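# Lift the carton with both hands and hold it

## Task

Grip the carton between the two hands and raise the whole carton so that every part of it is at least three fingers' width above the table. Keep it motionless in the air, touching nothing but the hands, at the end. The task fails if any motor of either hand shows moving in hand_stopped_by at the end, or if anything is pushed or dropped off the table.

## Robot and tools

Robot: the upper body of a humanoid on a stand past the table's -x edge, facing roughly +x. left_arm is on the +y side and carries a left five-finger hand. right_arm is on the -y side and carries a right hand. The left hand mirrors the right.

Scene frame (used in results): metres, table top at z = 0, +z up, +x across the table away from the robot. The table's near edge is at x = 0.18. The pelvis sits 0.01 to 0.14 m above the table. Each shoulder is about 0.28 m above the pelvis, 0.06 m toward +x, and 0.10 m to its side in y. A hand point reaches at most 0.62 m from its shoulder. The body may be slightly turned or tilted, and printed positions get less accurate at long reach.

Hand point: a point fixed to the palm, 0.05 m in front of it, where index pad and thumb tip meet in a pinch. Its axes: +z along the straightened fingers (they extend 0.06 to 0.07 m past the point), +y out of the palm, +x across the palm. On the right hand +x points away from the thumb; on the left hand it points toward the thumb. A wrist bracket on the little-finger side sticks out 0.03 m beyond the point in +y and 0.11 m across the palm, and can collide.

Row layout: one flat list of 28 numbers, each in [-1, 1], always for both arms. The first 14 are left_arm, the next 14 are right_arm. Each block of 14 is: dx, dy, dz, rx, ry, rz, little, ring, middle, index, thumb_bend, thumb_turn, force_limit, speed. The first six are an offset, not a pose. They are measured from the hand point's measured pose at the start of the action, in that hand point's own axes. A value of 1.0 equals 0.6 m or 180 degrees. rx, ry, rz form a single rotation vector. Every row in an action is relative to that same start, not to the previous row. The last eight are absolute hand targets. For each finger and thumb_bend, +1 is straight or open and -1 is fully curled or closed. For thumb_turn, +1 is beside the palm and -1 is in front of it, opposite the fingers. A pinch is about index -0.22, thumb_bend -0.75, thumb_turn -0.57. force_limit runs linearly from about 0 N at -1 to 10 N at +1 at the fingertip (15 N for the two thumb motors); it only stops closing motors. speed runs from near zero at -1 to full at +1, and full speed covers a finger's travel in 0.6 s. To leave a hand unchanged, resend its last eight numbers. If none have been sent yet, send its hand_measured six values followed by hand_force_limit and hand_speed.

Tools:
- execute_actions(actions): a list of actions, each a table of up to 15 rows. Each row lasts one 1/30 s step. An action always lasts 15 steps, and a short table repeats its final row. An empty list only returns state and images. Each step clips the commanded pose to within 70 mm and 16 degrees of the measured pose, so a large offset may need several actions. Afterwards the arm stops at its last clipped pose.
- move(target, speed, blocking): target is one 28-number row, with offsets measured from the last reported pose in the scene. Each hand point follows a straight path; all paths finish together and last 0.5 to 10 s. speed is the top path speed in m/s, 0.002 to 0.5 (default 0.25), and turning is capped at twice that in rad/s. The hand numbers are sent at the start. Moves do not avoid obstacles or the other arm and can overshoot speed, especially near full arm extension. blocking=false returns after 0.5 s. Then use wait(0) or stop before sending new rows or moves.
- wait(seconds): 0 to 10; arms keep their last command.
- stop(): brakes a running move; braking needs some room.
- zoom_image(camera, region): camera is cam_high, cam_left_wrist or cam_right_wrist. region is [x0, y0, x1, y1] in pixels of that 504x504 image, at most 504 by 504.
- show_instructions(): shows the scene's reference pages.
- finished_scene(scene): ends the scene with the given number; it cannot be undone.

Results: the state line gives each hand point's end_effector_position (m) and end_effector_quat_wxyz in the scene frame. Hand target lines show where the controller is heading. A pose unreachable line means the clearance check altered or blocked that arm's command. hand_measured, hand_stopped_by and hand_load_n each list six values in motor order. hand_stopped_by words: moving, target, force, stalled, fault (motor dead). hand_load_n is positive when something pushes a finger open, and it falls to near 0 if the grip is lost. A move adds a move: line with its ending (done, off_target, moving, held, fault) and any limits (paced = pose clipped; held = steps blocked, after which the arm may surge), plus each hand point's distance from its target.

Gripping: turn the thumb fully in front of the palm before reaching. The hand can then wrap objects 0.035 to 0.08 m across, lying across the palm on the wrist side of the point. A motor moves only when its target changes by 0.01 or more. It then locks on arrival or when its load reaches force_limit. If blocked, it reads moving for a while, then stalled. Close slowly (speed -0.9 or lower) for a gentle grip. To tighten, raise force_limit and send a target further closed than hand_measured. To loosen, send one more open.

Avoid: collisions or hard pressing between the arms, including hands, brackets and wrists. Avoid torque overloads; the wrist pitch and yaw limits are only 4.4 N m, and held weight counts. An overload halts that arm for 10 s. Avoid fast impacts and aiming far past a contact. Do not knock anything off the table. Long holds heat the motors: a MOTOR HOT line appears from 90 °C, and at 120 °C the arm drops (OVER-TEMPERATURE FAULT).

Each tool is called after ">>>" as name(argument=value, ...) on one line, values as JSON.

Reference images:

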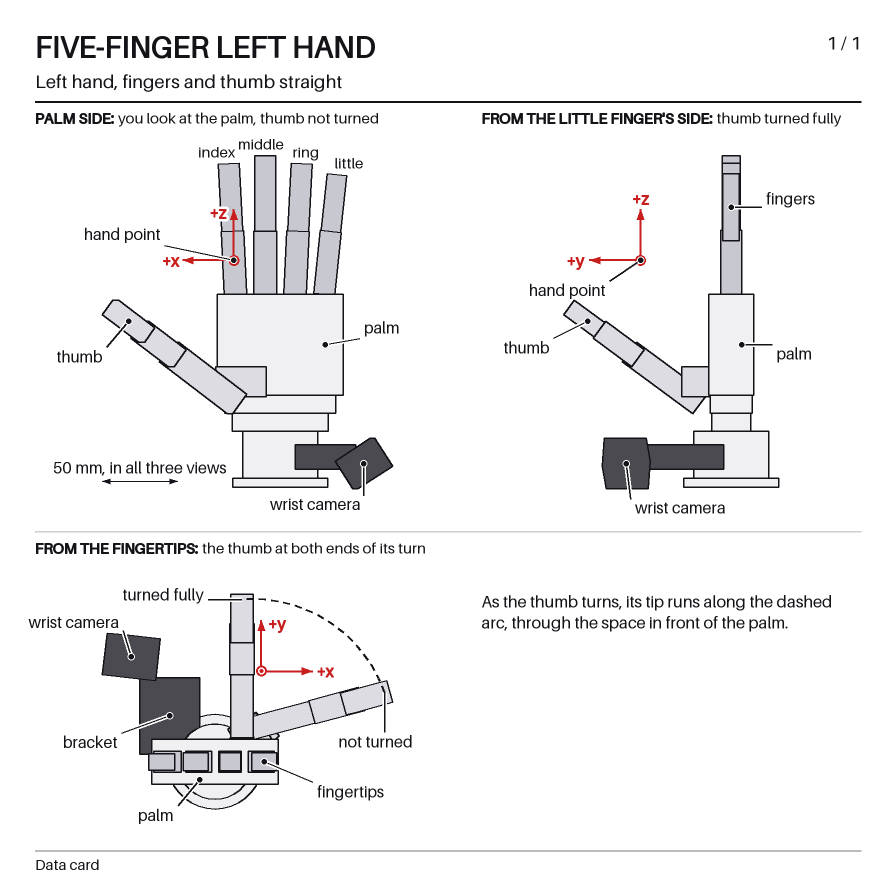

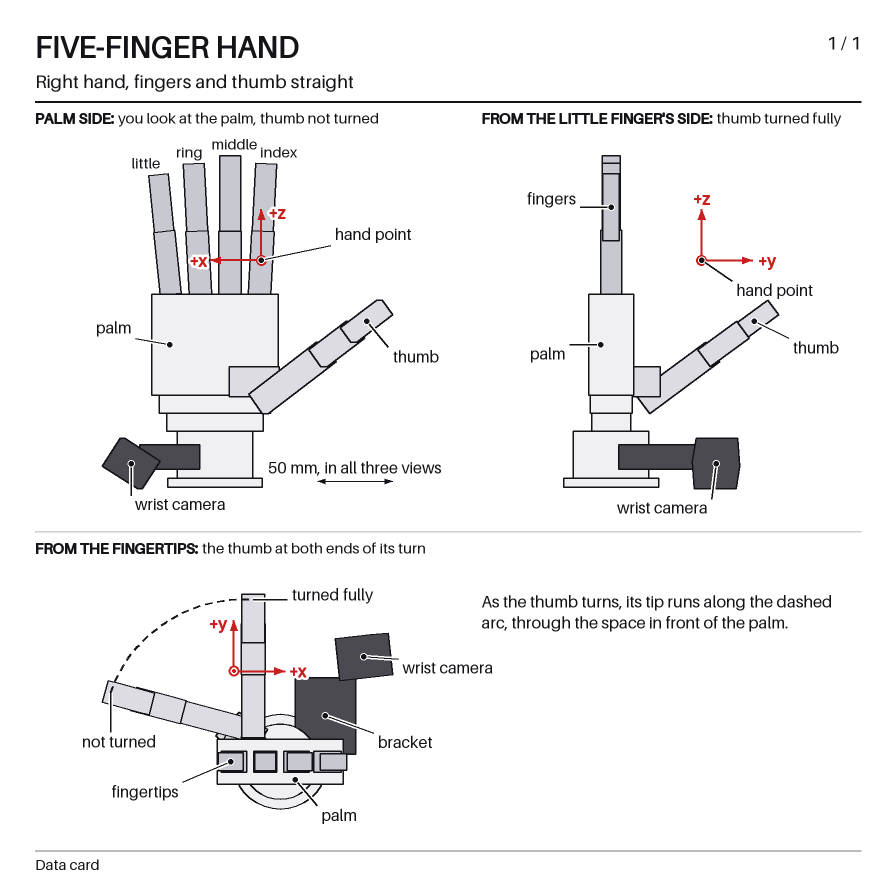

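## Session

>>> execute_actions(actions=[])

Scene clock: 0.00 s.
left_arm: end_effector_position=(+0.0849, +0.1576, +0.4877) hand_measured=(+1.000, +1.000, +1.000, +1.000, +1.000, +1.000) hand_load_n=(+0.0, +0.0, +0.0, +0.0, +0.0, +0.0) hand_stopped_by=(target, target, target, target, target, target) hand_force_limit=0.00 hand_speed=-0.80 end_effector_quat_wxyz=(+0.003, -0.029, -0.124, +0.992) | right_arm: end_effector_position=(+0.1934, -0.0580, +0.4412) hand_measured=(+1.000, +1.000, +1.000, +1.000, +1.000, +1.000) hand_load_n=(+0.0, +0.0, +0.0, +0.0, +0.0, +0.0) hand_stopped_by=(target, target, target, target, target, target) hand_force_limit=0.00 hand_speed=-0.80 end_effector_quat_wxyz=(+0.957, -0.219, +0.121, +0.148)
Joint positions: left_arm=[-0.167  0.563  0.253 -0.646 -0.603 -1.014 -0.215] | right_arm=[-0.037 -0.455 -0.187 -0.464  0.555 -0.963  0.425]
Joint velocities: left_arm=[-0.006  0.006  0.012  0.     0.005  0.     0.   ] | right_arm=[-0.003 -0.006  0.012  0.    -0.005  0.     0.   ]
Motor temperatures (°C, as the motors report them): left_arm=[33 28 34 35 29 23 19] | right_arm=[32 40 27 31 27 19 23]
Hand target (left_arm): +0.085, +0.158, +0.488; +0.003, -0.029, -0.124, +0.992
Hand target (right_arm): +0.193, -0.058, +0.441; +0.957, -0.219, +0.121, +0.148

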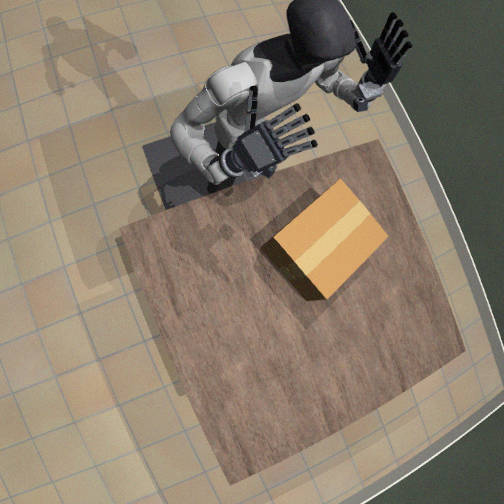

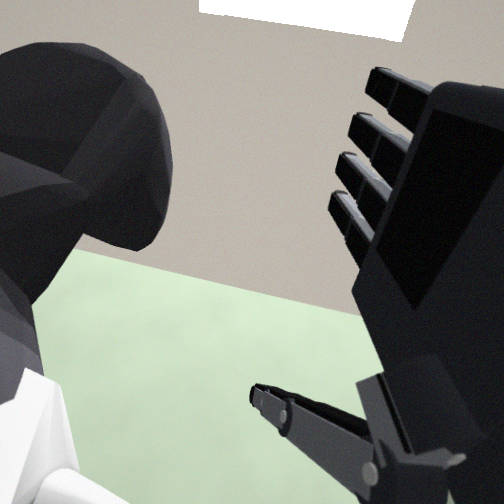

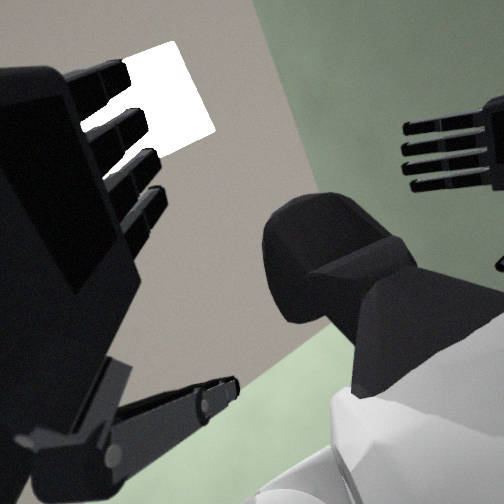

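>>> zoom_image(camera="cam_high", region=[100, 0, 480, 380])

>>> zoom_image(camera="cam_high", region=[240, 160, 410, 330])

Region (100, 0, 480, 380) of cam_high's 504x504 image, scaled by 1.326, with more detail than that image has.

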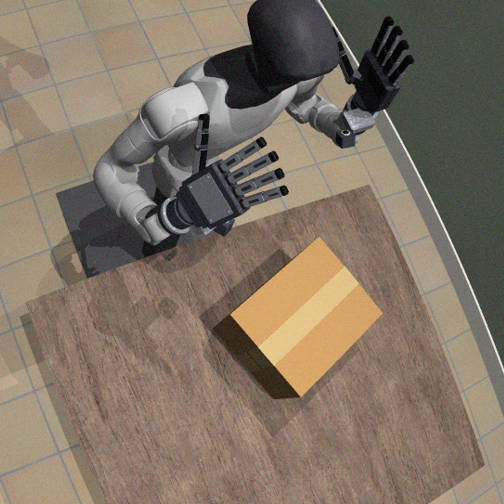

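Region (240, 160, 410, 330) of cam_high's 504x504 image, scaled by 2.965, with more detail than that image has.

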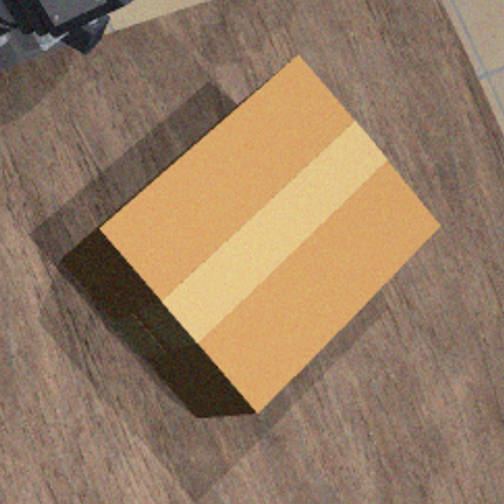

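>>> move(target=[-0.486,0.006,-0.351,0.155,-0.687,-0.018,1,1,1,1,1,1,0,-0.8,0.510,-0.126,-0.151,0.070,0.559,0.127,1,1,1,1,1,1,0,-0.8], speed=0.35)

Scene clock: 6.23 s.
left_arm: end_effector_position=(+0.3896, +0.2012, +0.3022) hand_measured=(+1.000, +1.000, +1.000, +1.000, +1.000, +1.000) hand_load_n=(+0.0, +0.0, +0.0, +0.0, +0.0, +0.0) hand_stopped_by=(target, target, target, target, target, target) hand_force_limit=0.00 hand_speed=-0.80 end_effector_quat_wxyz=(-0.064, +0.841, +0.148, +0.517) | right_arm: end_effector_position=(+0.4837, -0.0812, +0.3032) hand_measured=(+1.000, +1.000, +1.000, +1.000, +1.000, +1.000) hand_load_n=(+0.0, +0.0, +0.0, +0.0, +0.0, +0.0) hand_stopped_by=(target, target, target, target, target, target) hand_force_limit=0.00 hand_speed=-0.80 end_effector_quat_wxyz=(+0.494, -0.146, +0.853, +0.081)
Joint positions: left_arm=[-0.754  1.033 -0.152 -0.629 -1.98   0.699  1.465] | right_arm=[-0.834 -1.269  0.209  0.009  1.48   0.877 -0.197]
Joint velocities: left_arm=[ 0.003 -0.032  0.052  0.005 -0.011  0.051  0.03 ] | right_arm=[-0.009 -0.009  0.015  0.003  0.002  0.     0.   ]
Motor temperatures (°C, as the motors report them): left_arm=[33 28 34 35 29 23 19] | right_arm=[33 40 27 32 27 20 23]
Hand target (left_arm): +0.390, +0.201, +0.302; -0.063, +0.841, +0.148, +0.516
Hand target (right_arm): +0.484, -0.082, +0.303; +0.494, -0.147, +0.853, +0.080
Off the commanded pose (left_arm): 0.003 m, 4 deg.
Off the commanded pose (right_arm): 0.013 m, 1 deg.
joint sent to its limit (left arm) — the command would take joint 5 (wrist roll) past its lower limit, so that joint was sent only as far as its limit.
move: off_target (left_arm, right_arm)

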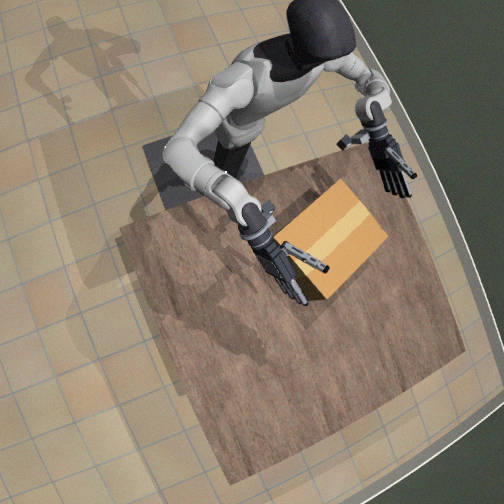

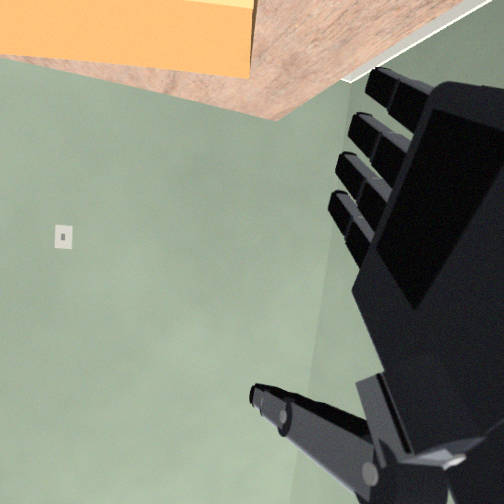

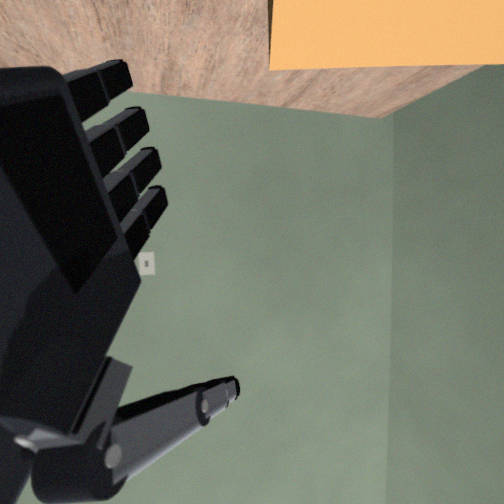

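>>> move(target=[-0.215,-0.011,0.111,0.005,-0.015,0.013,1,1,1,1,1,1,0,-0.8,0.209,0,0.121,0,0,0,1,1,1,1,1,1,0,-0.8], speed=0.15)

Scene clock: 8.10 s.
left_arm: end_effector_position=(+0.3882, +0.2060, +0.1544) hand_measured=(+1.000, +1.000, +1.000, +1.000, +1.000, +1.000) hand_load_n=(+0.0, +0.0, +0.0, +0.0, +0.0, +0.0) hand_stopped_by=(target, target, target, target, target, target) hand_force_limit=0.00 hand_speed=-0.80 end_effector_quat_wxyz=(-0.083, +0.856, +0.132, +0.493) | right_arm: end_effector_position=(+0.4891, -0.0887, +0.1585) hand_measured=(+1.000, +1.000, +1.000, +1.000, +1.000, +1.000) hand_load_n=(+0.0, +0.0, +0.0, +0.0, +0.0, +0.0) hand_stopped_by=(target, target, target, target, target, target) hand_force_limit=0.00 hand_speed=-0.80 end_effector_quat_wxyz=(+0.494, -0.132, +0.855, +0.080)
Joint positions: left_arm=[-0.339  0.819 -0.385 -0.422 -1.177  0.498  0.941] | right_arm=[-0.58  -0.938  0.411  0.271  1.062  0.364 -0.015]
Joint velocities: left_arm=[ 0.003  0.    -0.009 -0.008 -0.015 -0.001  0.   ] | right_arm=[-0.002  0.     0.025  0.009 -0.017  0.     0.   ]
Motor temperatures (°C, as the motors report them): left_arm=[33 28 34 35 29 23 19] | right_arm=[33 41 27 32 27 20 23]
Hand target (left_arm): +0.389, +0.206, +0.155; -0.083, +0.855, +0.132, +0.495
Hand target (right_arm): +0.490, -0.089, +0.159; +0.496, -0.133, +0.855, +0.079
Off the commanded pose (left_arm): 0.006 m, 1 deg.
Off the commanded pose (right_arm): 0.008 m, 2 deg.
move: off_target (left_arm, right_arm)

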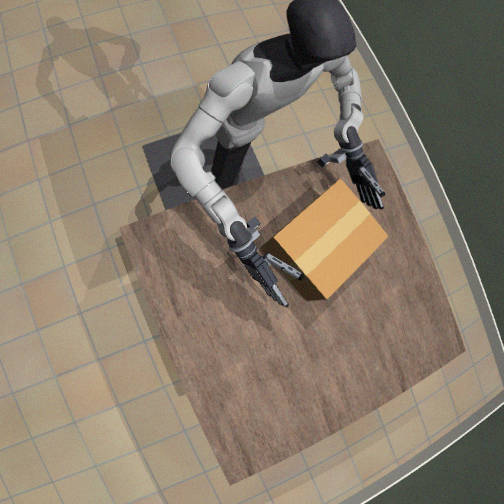

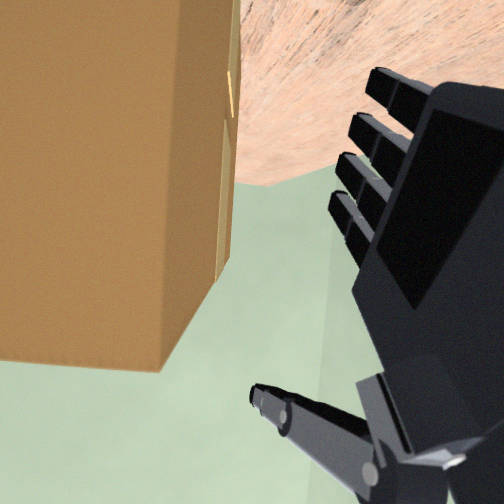

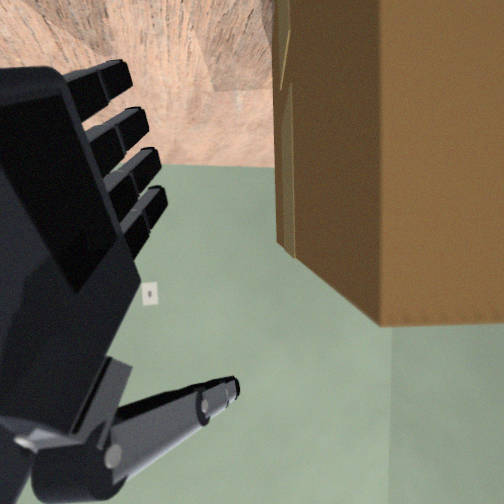

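>>> zoom_image(camera="cam_left_wrist", region=[140, 230, 290, 380])

>>> zoom_image(camera="cam_right_wrist", region=[250, 200, 400, 350])

>>> zoom_image(camera="cam_high", region=[210, 120, 420, 330])

Region (140, 230, 290, 380) of cam_left_wrist's 504x504 image, scaled by 3.360, with more detail than that image has.

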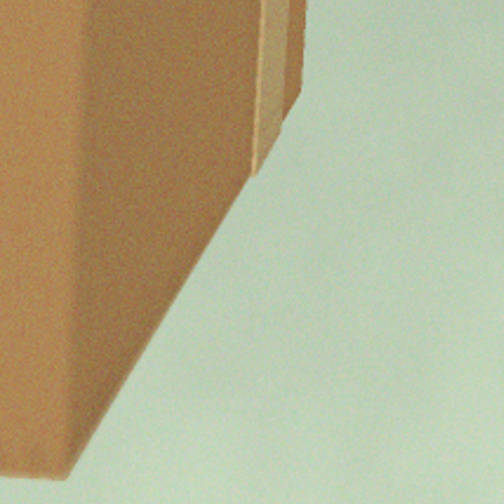

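Region (250, 200, 400, 350) of cam_right_wrist's 504x504 image, scaled by 3.360, with more detail than that image has.

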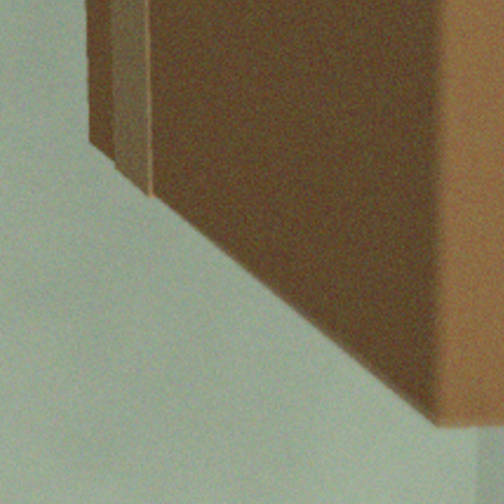

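Region (210, 120, 420, 330) of cam_high's 504x504 image, scaled by 2.400, with more detail than that image has.

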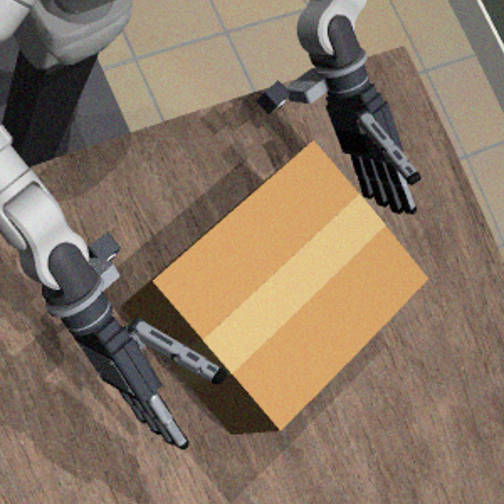

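>>> move(target=[0.006,0.103,-0.003,0,0,0,1,1,1,1,1,1,0,-0.8,0.0155,0.103,-0.010,0,0,0,1,1,1,1,1,1,0,-0.8], speed=0.07)

Scene clock: 10.37 s.
left_arm: end_effector_position=(+0.4064, +0.1504, +0.1542) hand_measured=(+1.000, +1.000, +1.000, +1.000, +1.000, +1.000) hand_load_n=(+0.0, +0.0, +0.0, +0.0, +0.0, +0.0) hand_stopped_by=(target, target, target, target, target, target) hand_force_limit=0.00 hand_speed=-0.80 end_effector_quat_wxyz=(-0.083, +0.858, +0.139, +0.488) | right_arm: end_effector_position=(+0.4604, -0.0345, +0.1525) hand_measured=(+1.000, +1.000, +1.000, +1.000, +1.000, +1.000) hand_load_n=(+0.0, +0.0, +0.0, +0.0, +0.0, +0.0) hand_stopped_by=(target, target, target, target, target, target) hand_force_limit=0.00 hand_speed=-0.80 end_effector_quat_wxyz=(+0.494, -0.135, +0.855, +0.078)
Joint positions: left_arm=[-0.508  0.583 -0.535 -0.361 -1.132  0.55   1.158] | right_arm=[-0.511 -0.85   0.436 -0.017  1.076  0.43  -0.314]
Joint velocities: left_arm=[ 0.003  0.005 -0.002  0.003 -0.003  0.     0.004] | right_arm=[ 0.008  0.006  0.     0.002  0.003  0.001 -0.001]
Motor temperatures (°C, as the motors report them): left_arm=[34 28 34 35 29 23 19] | right_arm=[34 41 27 32 27 20 23]
Hand target (left_arm): +0.407, +0.149, +0.154; -0.082, +0.858, +0.137, +0.489
Hand target (right_arm): +0.459, -0.034, +0.151; +0.492, -0.134, +0.857, +0.078
Off the commanded pose (left_arm): 0.005 m, 1 deg.
Off the commanded pose (right_arm): 0.002 m, 0 deg.
move: off_target (left_arm)

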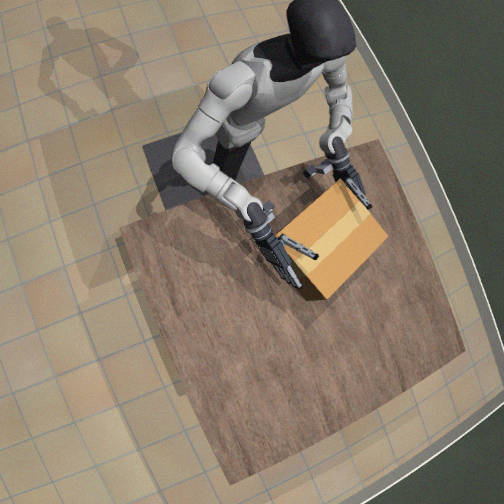

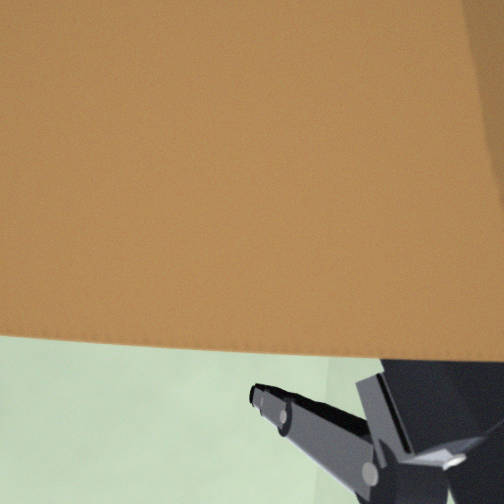

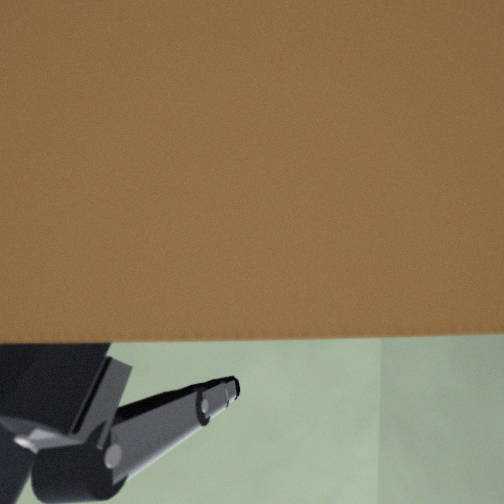

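>>> move(target=[0.004,0.045,-0.002,0,0,0,0.88,0.88,0.88,0.88,1,1,0,-0.6,0,0.04,0,0,0,0,0.88,0.88,0.88,0.88,1,1,0,-0.6], speed=0.03)

Scene clock: 11.60 s.
left_arm: end_effector_position=(+0.4131, +0.1526, +0.1510) hand_measured=(+0.880, +0.880, +0.880, +0.880, +1.000, +1.000) hand_load_n=(+0.0, +0.0, +0.0, +0.0, +0.0, +0.0) hand_stopped_by=(target, target, target, target, target, target) hand_force_limit=0.00 hand_speed=-0.60 end_effector_quat_wxyz=(-0.122, +0.854, +0.155, +0.482) | right_arm: end_effector_position=(+0.4624, -0.0358, +0.1494) hand_measured=(+0.880, +0.880, +0.880, +0.880, +1.000, +1.000) hand_load_n=(+0.0, +0.0, +0.0, +0.0, +0.0, +0.0) hand_stopped_by=(target, target, target, target, target, target) hand_force_limit=0.00 hand_speed=-0.60 end_effector_quat_wxyz=(+0.497, -0.122, +0.858, +0.044)
Joint positions: left_arm=[-0.561  0.516 -0.573 -0.302 -1.104  0.555  1.268] | right_arm=[-0.515 -0.828  0.449 -0.059  1.071  0.456 -0.44 ]
Joint velocities: left_arm=[-0.006  0.003  0.002  0.003  0.003  0.     0.005] | right_arm=[ 0.    -0.008  0.    -0.015 -0.008  0.    -0.003]
Motor temperatures (°C, as the motors report them): left_arm=[34 28 34 35 29 23 19] | right_arm=[34 41 27 32 27 20 23]
Hand target (left_arm): +0.414, +0.126, +0.156; -0.082, +0.858, +0.140, +0.487
Hand target (right_arm): +0.452, -0.013, +0.152; +0.493, -0.135, +0.856, +0.077
Off the commanded pose (left_arm): 0.028 m, 5 deg.
Off the commanded pose (right_arm): 0.026 m, 4 deg.
move: off_target (left_arm, right_arm)

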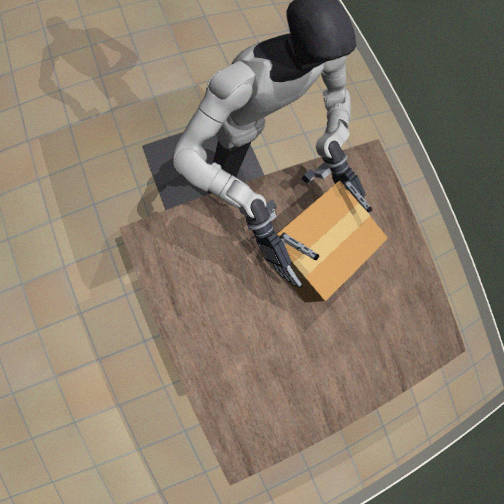

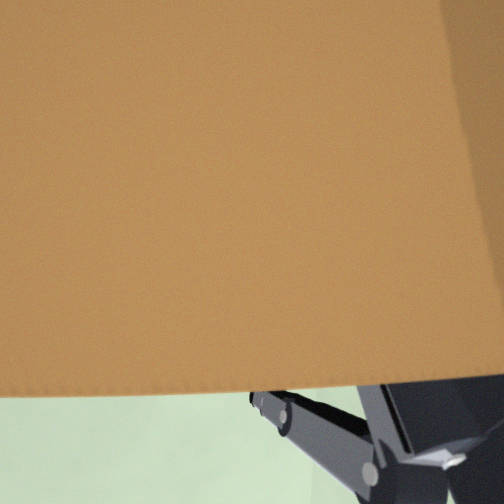

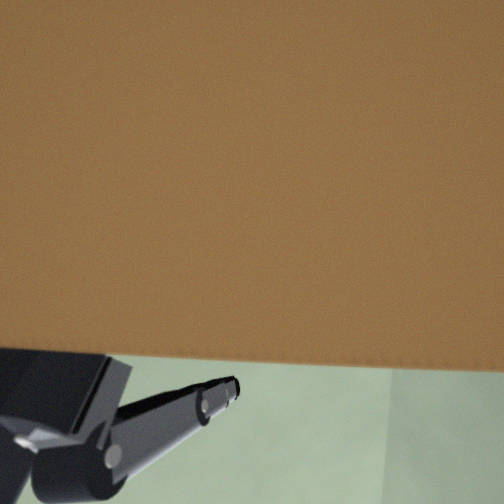

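>>> execute_actions(actions=[[[0.001,0.043,-0.020,-0.030,0,-0.004,0.88,0.88,0.88,0.88,1,1,0,-0.6,-0.003,0.043,-0.011,-0.025,0,0.003,0.88,0.88,0.88,0.88,1,1,0,-0.6],[0.001,0.044,-0.021,-0.033,0,-0.004,0.88,0.88,0.88,0.88,1,1,0,-0.6,-0.003,0.044,-0.012,-0.028,0,0.003,0.88,0.88,0.88,0.88,1,1,0,-0.6],[0.001,0.045,-0.021,-0.036,0,-0.004,0.88,0.88,0.88,0.88,1,1,0,-0.6,-0.003,0.045,-0.013,-0.031,0,0.003,0.88,0.88,0.88,0.88,1,1,0,-0.6],[0.001,0.046,-0.022,-0.039,0,-0.004,0.88,0.88,0.88,0.88,1,1,0,-0.6,-0.003,0.046,-0.014,-0.034,0,0.003,0.88,0.88,0.88,0.88,1,1,0,-0.6],[0.001,0.047,-0.023,-0.042,0,-0.004,0.88,0.88,0.88,0.88,1,1,0,-0.6,-0.003,0.047,-0.015,-0.037,0,0.003,0.88,0.88,0.88,0.88,1,1,0,-0.6],[0.001,0.048,-0.024,-0.045,0,-0.004,0.88,0.88,0.88,0.88,1,1,0,-0.6,-0.003,0.048,-0.016,-0.040,0,0.003,0.88,0.88,0.88,0.88,1,1,0,-0.6],[0.001,0.049,-0.025,-0.048,0,-0.004,0.88,0.88,0.88,0.88,1,1,0,-0.6,-0.003,0.049,-0.017,-0.043,0,0.003,0.88,0.88,0.88,0.88,1,1,0,-0.6],[0.001,0.050,-0.025,-0.050,0,-0.004,0.88,0.88,0.88,0.88,1,1,0,-0.6,-0.003,0.050,-0.017,-0.045,0,0.003,0.88,0.88,0.88,0.88,1,1,0,-0.6]]])

Scene clock: 13.27 s.
left_arm: end_effector_position=(+0.4129, +0.1479, +0.1533) hand_measured=(+0.880, +0.880, +0.880, +0.880, +1.000, +1.000) hand_load_n=(+0.0, +0.0, +0.0, +0.0, +0.0, +0.0) hand_stopped_by=(target, target, target, target, target, target) hand_force_limit=0.00 hand_speed=-0.60 end_effector_quat_wxyz=(-0.097, +0.854, +0.138, +0.492) | right_arm: end_effector_position=(+0.4581, -0.0333, +0.1506) hand_measured=(+0.880, +0.880, +0.880, +0.880, +1.000, +1.000) hand_load_n=(+0.0, +0.0, +0.0, +0.5, +0.0, +0.0) hand_stopped_by=(target, target, target, target, target, target) hand_force_limit=0.00 hand_speed=-0.60 end_effector_quat_wxyz=(+0.491, -0.141, +0.857, +0.065)
Joint positions: left_arm=[-0.545  0.555 -0.57  -0.316 -1.104  0.538  1.182] | right_arm=[-0.514 -0.854  0.442 -0.046  1.074  0.458 -0.354]
Joint velocities: left_arm=[-0.002 -0.014 -0.002  0.014  0.017 -0.002 -0.003] | right_arm=[ 0.006 -0.014 -0.021 -0.014 -0.009  0.     0.006]
Motor temperatures (°C, as the motors report them): left_arm=[34 28 34 36 29 23 19] | right_arm=[34 41 27 32 27 20 24]
Hand target (left_arm): +0.412, +0.120, +0.158; -0.052, +0.859, +0.122, +0.494
Hand target (right_arm): +0.447, -0.009, +0.155; +0.487, -0.153, +0.853, +0.106
Off the commanded pose (left_arm): 0.029 m, 6 deg.
Off the commanded pose (right_arm): 0.027 m, 5 deg.

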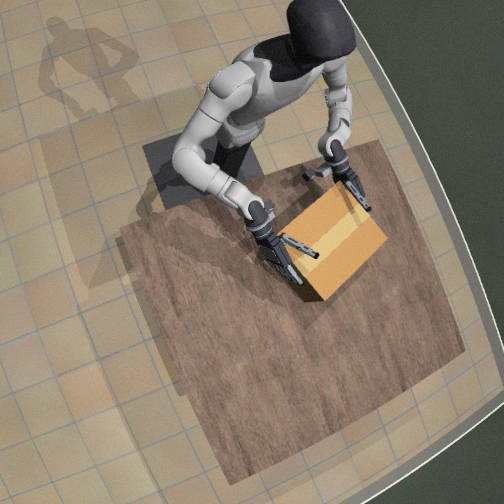

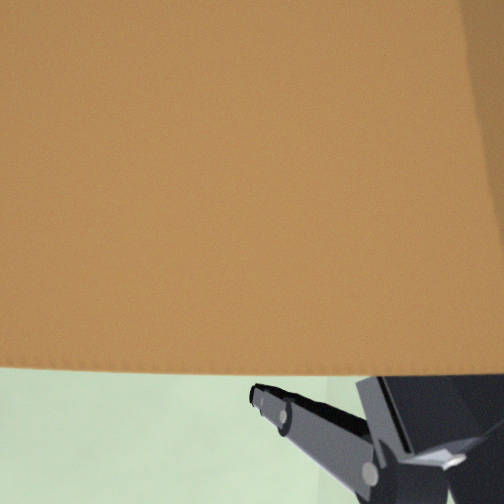

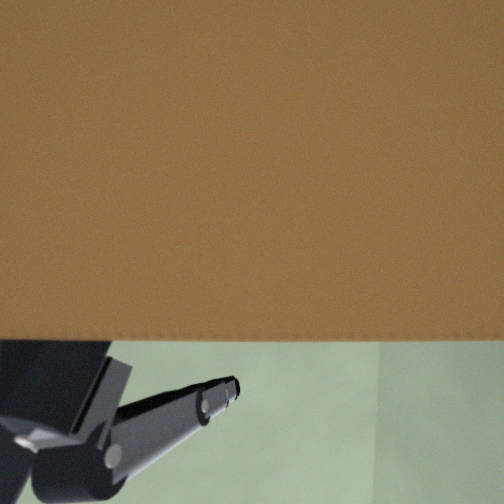

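>>> execute_actions(actions=[[[0,0.043,-0.019,-0.030,-0.003,-0.005,0.6,0.6,0.6,0.6,1,1,-0.7,-0.85,-0.005,0.044,-0.009,-0.027,-0.002,0.006,0.6,0.6,0.6,0.6,1,1,-0.7,-0.85]]])

Scene clock: 14.10 s.
left_arm: end_effector_position=(+0.4128, +0.1484, +0.1532) hand_measured=(+0.814, +0.832, +0.864, +0.856, +1.000, +1.000) hand_load_n=(+2.0, +2.0, +0.5, +1.0, +0.0, +0.0) hand_stopped_by=(force, force, force, force, target, target) hand_force_limit=-0.70 hand_speed=-0.85 end_effector_quat_wxyz=(-0.098, +0.854, +0.138, +0.492) | right_arm: end_effector_position=(+0.4583, -0.0339, +0.1506) hand_measured=(+0.806, +0.832, +0.874, +0.866, +1.000, +1.000) hand_load_n=(+2.0, +2.0, +0.0, +1.5, +0.0, +0.0) hand_stopped_by=(force, force, force, force, target, target) hand_force_limit=-0.70 hand_speed=-0.85 end_effector_quat_wxyz=(+0.491, -0.140, +0.858, +0.064)
Joint positions: left_arm=[-0.544  0.556 -0.569 -0.317 -1.104  0.538  1.182] | right_arm=[-0.514 -0.854  0.441 -0.045  1.074  0.459 -0.353]
Joint velocities: left_arm=[-0.011 -0.012  0.017 -0.003  0.003  0.     0.   ] | right_arm=[-0.002  0.002  0.011  0.02  -0.008  0.     0.   ]
Motor temperatures (°C, as the motors report them): left_arm=[35 28 34 36 29 23 19] | right_arm=[35 41 27 32 27 21 24]
Hand target (left_arm): +0.411, +0.121, +0.158; -0.052, +0.859, +0.122, +0.494
Hand target (right_arm): +0.447, -0.010, +0.155; +0.486, -0.153, +0.854, +0.106
Off the commanded pose (left_arm): 0.029 m, 6 deg.
Off the commanded pose (right_arm): 0.028 m, 5 deg.

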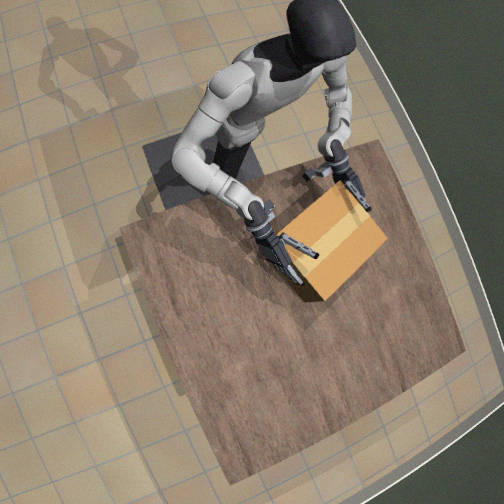

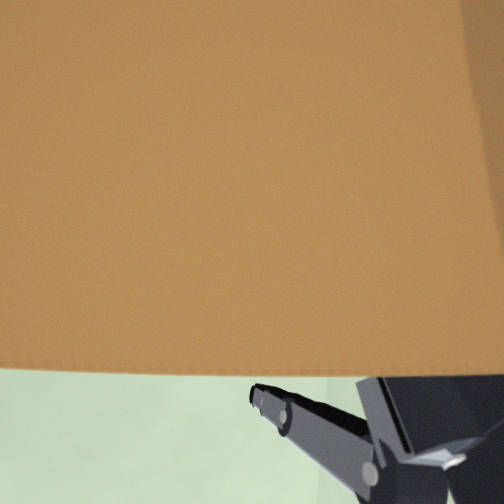

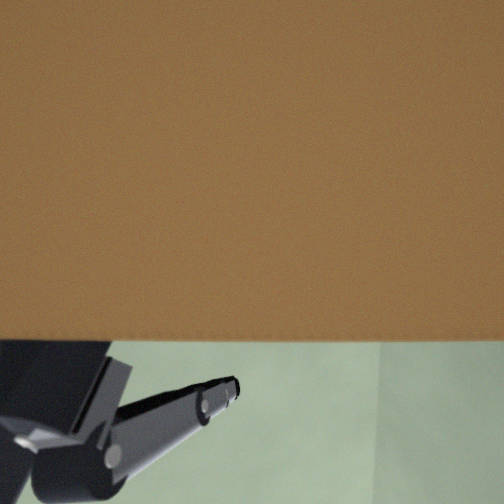

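>>> execute_actions(actions=[[[0.002,0.044,-0.019,-0.030,-0.003,-0.005,0.6,0.6,0.6,0.6,1,1,-0.7,-0.85,-0.007,0.045,-0.009,-0.027,-0.002,0.006,0.6,0.6,0.6,0.6,1,1,-0.7,-0.85],[0.005,0.044,-0.019,-0.030,-0.003,-0.005,0.6,0.6,0.6,0.6,1,1,-0.7,-0.85,-0.010,0.045,-0.009,-0.027,-0.002,0.006,0.6,0.6,0.6,0.6,1,1,-0.7,-0.85],[0.008,0.044,-0.019,-0.030,-0.003,-0.005,0.6,0.6,0.6,0.6,1,1,-0.7,-0.85,-0.013,0.045,-0.009,-0.027,-0.002,0.006,0.6,0.6,0.6,0.6,1,1,-0.7,-0.85],[0.012,0.044,-0.019,-0.030,-0.003,-0.005,0.6,0.6,0.6,0.6,1,1,-0.7,-0.85,-0.017,0.045,-0.009,-0.027,-0.002,0.006,0.6,0.6,0.6,0.6,1,1,-0.7,-0.85],[0.016,0.044,-0.019,-0.030,-0.003,-0.005,0.6,0.6,0.6,0.6,1,1,-0.7,-0.85,-0.021,0.045,-0.009,-0.027,-0.002,0.006,0.6,0.6,0.6,0.6,1,1,-0.7,-0.85],[0.020,0.044,-0.019,-0.030,-0.003,-0.005,0.6,0.6,0.6,0.6,1,1,-0.7,-0.85,-0.025,0.045,-0.009,-0.027,-0.002,0.006,0.6,0.6,0.6,0.6,1,1,-0.7,-0.85],[0.025,0.044,-0.019,-0.030,-0.003,-0.005,0.6,0.6,0.6,0.6,1,1,-0.7,-0.85,-0.030,0.045,-0.009,-0.027,-0.002,0.006,0.6,0.6,0.6,0.6,1,1,-0.7,-0.85],[0.030,0.044,-0.019,-0.030,-0.003,-0.005,0.6,0.6,0.6,0.6,1,1,-0.7,-0.85,-0.035,0.045,-0.009,-0.027,-0.002,0.006,0.6,0.6,0.6,0.6,1,1,-0.7,-0.85],[0.035,0.044,-0.019,-0.030,-0.003,-0.005,0.6,0.6,0.6,0.6,1,1,-0.7,-0.85,-0.040,0.045,-0.009,-0.027,-0.002,0.006,0.6,0.6,0.6,0.6,1,1,-0.7,-0.85],[0.040,0.044,-0.019,-0.030,-0.003,-0.005,0.6,0.6,0.6,0.6,1,1,-0.7,-0.85,-0.045,0.045,-0.009,-0.027,-0.002,0.006,0.6,0.6,0.6,0.6,1,1,-0.7,-0.85],[0.045,0.044,-0.019,-0.030,-0.003,-0.005,0.6,0.6,0.6,0.6,1,1,-0.7,-0.85,-0.050,0.045,-0.009,-0.027,-0.002,0.006,0.6,0.6,0.6,0.6,1,1,-0.7,-0.85],[0.050,0.044,-0.019,-0.030,-0.003,-0.005,0.6,0.6,0.6,0.6,1,1,-0.7,-0.85,-0.055,0.045,-0.009,-0.027,-0.002,0.006,0.6,0.6,0.6,0.6,1,1,-0.7,-0.85],[0.054,0.044,-0.019,-0.030,-0.003,-0.005,0.6,0.6,0.6,0.6,1,1,-0.7,-0.85,-0.059,0.045,-0.009,-0.027,-0.002,0.006,0.6,0.6,0.6,0.6,1,1,-0.7,-0.85],[0.057,0.044,-0.019,-0.030,-0.003,-0.005,0.6,0.6,0.6,0.6,1,1,-0.7,-0.85,-0.062,0.045,-0.009,-0.027,-0.002,0.006,0.6,0.6,0.6,0.6,1,1,-0.7,-0.85],[0.060,0.044,-0.019,-0.030,-0.003,-0.005,0.6,0.6,0.6,0.6,1,1,-0.7,-0.85,-0.065,0.045,-0.009,-0.027,-0.002,0.006,0.6,0.6,0.6,0.6,1,1,-0.7,-0.85]]])

>>> wait(seconds=0.3)

Scene clock: 15.17 s.
left_arm: end_effector_position=(+0.4250, +0.1519, +0.1783) hand_measured=(+0.814, +0.832, +0.864, +0.856, +1.000, +1.000) hand_load_n=(+0.0, +5.5, +0.0, +0.5, +0.0, +0.0) hand_stopped_by=(force, force, force, force, target, target) hand_force_limit=-0.70 hand_speed=-0.85 end_effector_quat_wxyz=(-0.090, +0.855, +0.147, +0.489) | right_arm: end_effector_position=(+0.4628, -0.0320, +0.1566) hand_measured=(+0.806, +0.832, +0.874, +0.866, +1.000, +1.000) hand_load_n=(+0.5, +3.0, +0.0, +2.0, +0.0, +0.0) hand_stopped_by=(force, force, force, force, target, target) hand_force_limit=-0.70 hand_speed=-0.85 end_effector_quat_wxyz=(+0.465, -0.145, +0.871, +0.057)
Joint positions: left_arm=[-0.635  0.556 -0.495 -0.325 -1.227  0.627  1.245] | right_arm=[-0.588 -0.867  0.413 -0.05   1.142  0.602 -0.387]
Joint velocities: left_arm=[-0.666  0.014  0.643 -0.387 -0.003 -0.376  0.075] | right_arm=[-0.173 -0.02  -0.089  0.035  0.094  0.326 -0.134]
Motor temperatures (°C, as the motors report them): left_arm=[35 28 34 36 29 23 20] | right_arm=[35 41 27 33 27 21 24]
Hand target (left_arm): +0.427, +0.125, +0.190; -0.051, +0.859, +0.123, +0.495
Hand target (right_arm): +0.461, -0.002, +0.186; +0.486, -0.156, +0.853, +0.107
Off the commanded pose (left_arm): 0.029 m, 5 deg.
Off the commanded pose (right_arm): 0.042 m, 6 deg.

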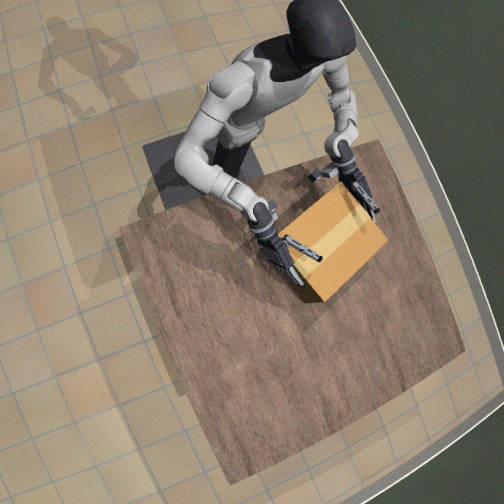

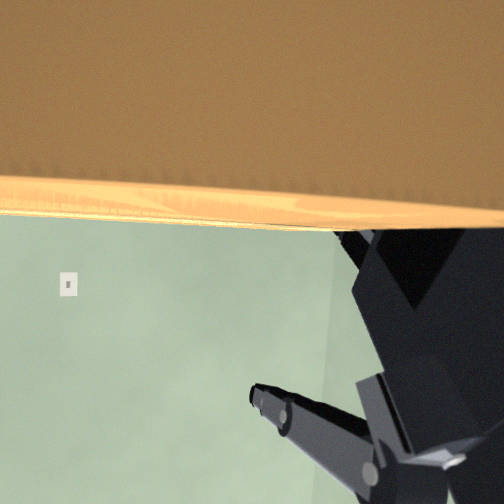

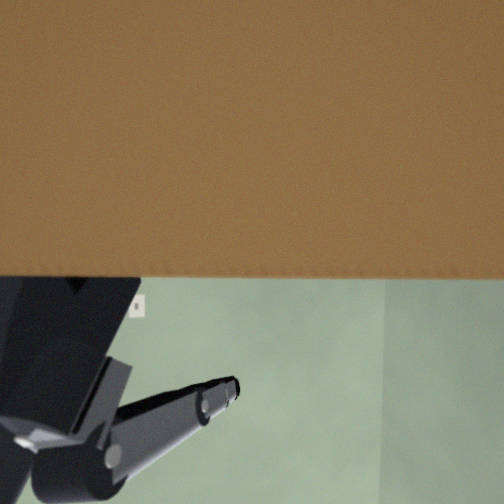

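Scene clock: 15.47 s.
left_arm: end_effector_position=(+0.4337, +0.1513, +0.2014) hand_measured=(+0.816, +0.832, +0.864, +0.856, +1.000, +1.000) hand_load_n=(+2.5, +2.0, +0.0, +0.0, +0.0, +0.0) hand_stopped_by=(force, force, force, force, target, target) hand_force_limit=-0.70 hand_speed=-0.85 end_effector_quat_wxyz=(-0.090, +0.842, +0.144, +0.512) | right_arm: end_effector_position=(+0.4752, -0.0322, +0.1804) hand_measured=(+0.806, +0.832, +0.874, +0.864, +1.000, +1.000) hand_load_n=(+0.0, +7.0, +0.0, +0.5, +0.0, +0.0) hand_stopped_by=(force, force, force, force, target, target) hand_force_limit=-0.70 hand_speed=-0.85 end_effector_quat_wxyz=(+0.491, -0.137, +0.859, +0.057)
Joint positions: left_arm=[-0.686  0.558 -0.478 -0.333 -1.231  0.645  1.251] | right_arm=[-0.624 -0.875  0.386 -0.052  1.149  0.601 -0.396]
Joint velocities: left_arm=[ 0.166 -0.002 -0.094  0.094 -0.055  0.073 -0.01 ] | right_arm=[-0.008  0.008  0.02   0.006 -0.008  0.     0.   ]
Motor temperatures (°C, as the motors report them): left_arm=[35 28 34 36 29 23 20] | right_arm=[35 41 27 33 27 21 24]
Hand target (left_arm): +0.427, +0.125, +0.190; -0.051, +0.859, +0.123, +0.495
Hand target (right_arm): +0.461, -0.002, +0.186; +0.486, -0.156, +0.853, +0.107
Off the commanded pose (left_arm): 0.029 m, 6 deg.
Off the commanded pose (right_arm): 0.032 m, 6 deg.
wait: 0.30 s; no rest

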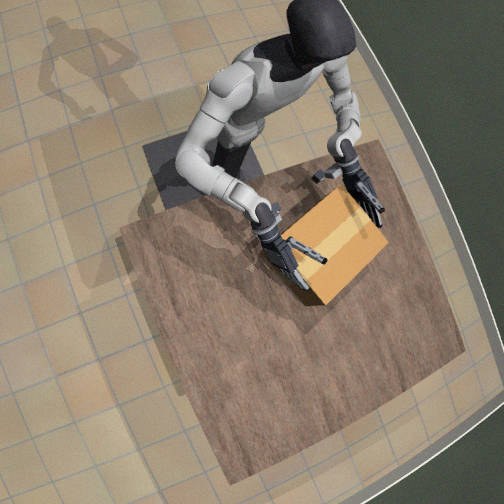

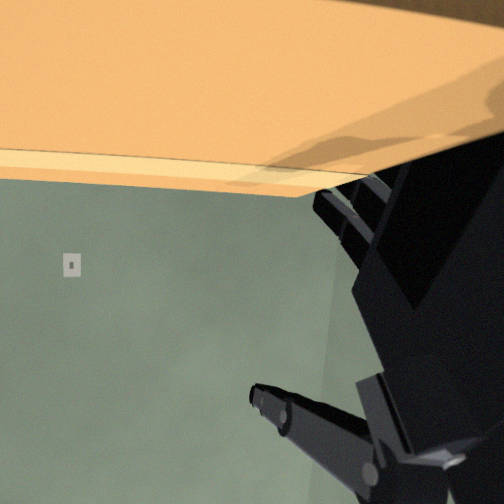

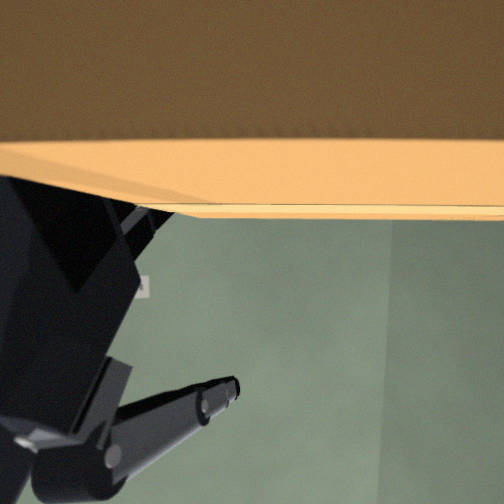

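>>> execute_actions(actions=[])

Scene clock: 16.33 s.
left_arm: end_effector_position=(+0.4316, +0.1505, +0.1947) hand_measured=(+0.814, +0.832, +0.864, +0.856, +1.000, +1.000) hand_load_n=(+0.0, +4.5, +0.0, +0.0, +0.0, +0.0) hand_stopped_by=(force, force, force, force, target, target) hand_force_limit=-0.70 hand_speed=-0.85 end_effector_quat_wxyz=(-0.090, +0.847, +0.142, +0.504) | right_arm: end_effector_position=(+0.4752, -0.0322, +0.1804) hand_measured=(+0.806, +0.832, +0.874, +0.864, +1.000, +1.000) hand_load_n=(+0.0, +7.0, +0.0, +0.5, +0.0, +0.0) hand_stopped_by=(force, force, force, force, target, target) hand_force_limit=-0.70 hand_speed=-0.85 end_effector_quat_wxyz=(+0.491, -0.137, +0.859, +0.057)
Joint positions: left_arm=[-0.677  0.557 -0.483 -0.33  -1.234  0.649  1.251] | right_arm=[-0.624 -0.875  0.386 -0.052  1.149  0.601 -0.396]
Joint velocities: left_arm=[0.005 0.003 0.008 0.006 0.006 0.    0.   ] | right_arm=[-0.008 -0.003  0.003  0.008 -0.005  0.     0.   ]
Motor temperatures (°C, as the motors report them): left_arm=[35 28 34 36 29 23 20] | right_arm=[35 41 27 33 27 21 25]
Hand target (left_arm): +0.427, +0.125, +0.190; -0.051, +0.859, +0.123, +0.495
Hand target (right_arm): +0.461, -0.002, +0.186; +0.486, -0.156, +0.853, +0.107
Off the commanded pose (left_arm): 0.026 m, 5 deg.
Off the commanded pose (right_arm): 0.032 m, 6 deg.

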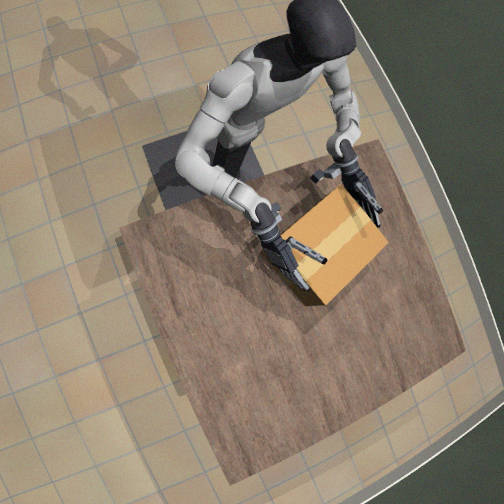

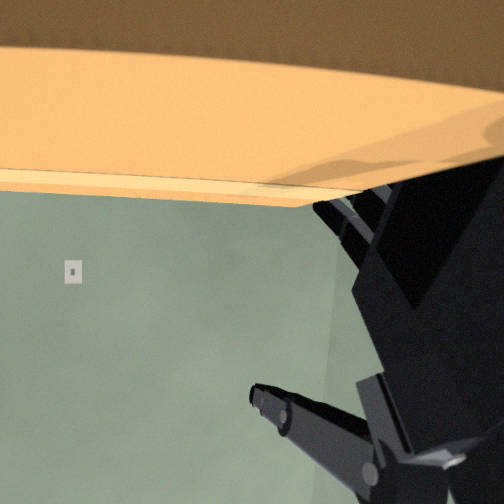

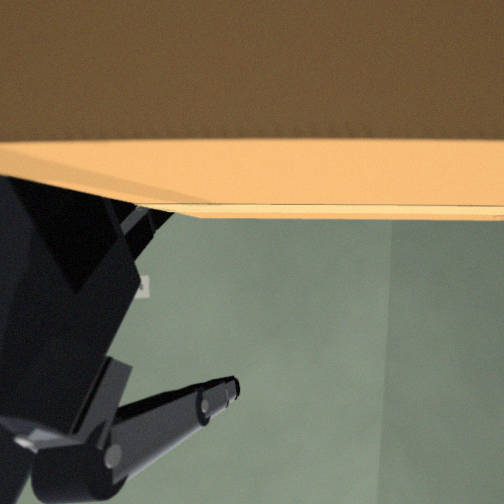

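>>> move(target=[-0.060,-0.033,0.029,-0.007,-0.0085,0.002,0.93,0.93,0.93,0.93,1,1,-0.7,-0.3,0.030,-0.024,0.043,-0.011,-0.005,0.007,0.93,0.93,0.93,0.93,1,1,-0.7,-0.3], speed=0.06)

Scene clock: 17.73 s.
left_arm: end_effector_position=(+0.4232, +0.1695, +0.1562) hand_measured=(+0.930, +0.930, +0.930, +0.930, +1.000, +1.000) hand_load_n=(+0.0, +0.0, +0.0, +0.0, +0.0, +0.0) hand_stopped_by=(target, target, target, target, target, target) hand_force_limit=-0.70 hand_speed=-0.30 end_effector_quat_wxyz=(-0.081, +0.855, +0.134, +0.495) | right_arm: end_effector_position=(+0.4936, -0.0453, +0.1528) hand_measured=(+0.930, +0.930, +0.930, +0.930, +1.000, +1.000) hand_load_n=(+0.0, +0.0, +0.0, +0.0, +0.0, +0.0) hand_stopped_by=(target, target, target, target, target, target) hand_force_limit=-0.70 hand_speed=-0.30 end_effector_quat_wxyz=(+0.494, -0.129, +0.856, +0.079)
Joint positions: left_arm=[-0.549  0.631 -0.495 -0.266 -1.134  0.541  1.035] | right_arm=[-0.649 -0.803  0.437  0.234  1.021  0.428 -0.165]
Joint velocities: left_arm=[ 0.    -0.003  0.003 -0.003  0.008  0.    -0.002] | right_arm=[ 0.    -0.012 -0.002  0.002 -0.003 -0.01   0.002]
Motor temperatures (°C, as the motors report them): left_arm=[35 28 34 36 29 23 20] | right_arm=[36 41 28 33 27 21 25]
Hand target (left_arm): +0.423, +0.170, +0.156; -0.083, +0.854, +0.133, +0.496
Hand target (right_arm): +0.494, -0.044, +0.153; +0.495, -0.131, +0.855, +0.079
Off the commanded pose (left_arm): 0.001 m, 0 deg.
Off the commanded pose (right_arm): 0.003 m, 1 deg.
move: done

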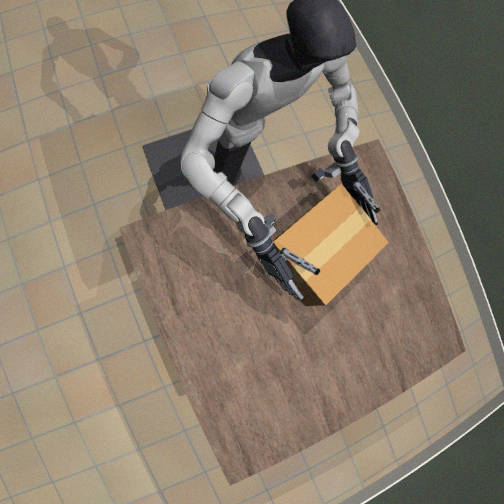

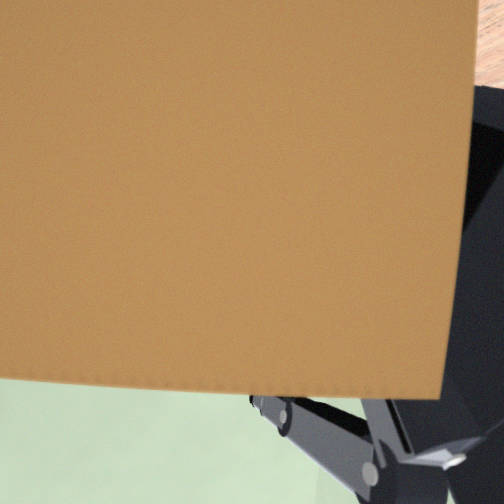

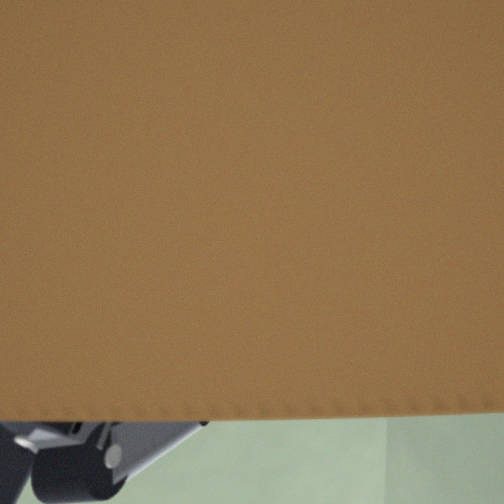

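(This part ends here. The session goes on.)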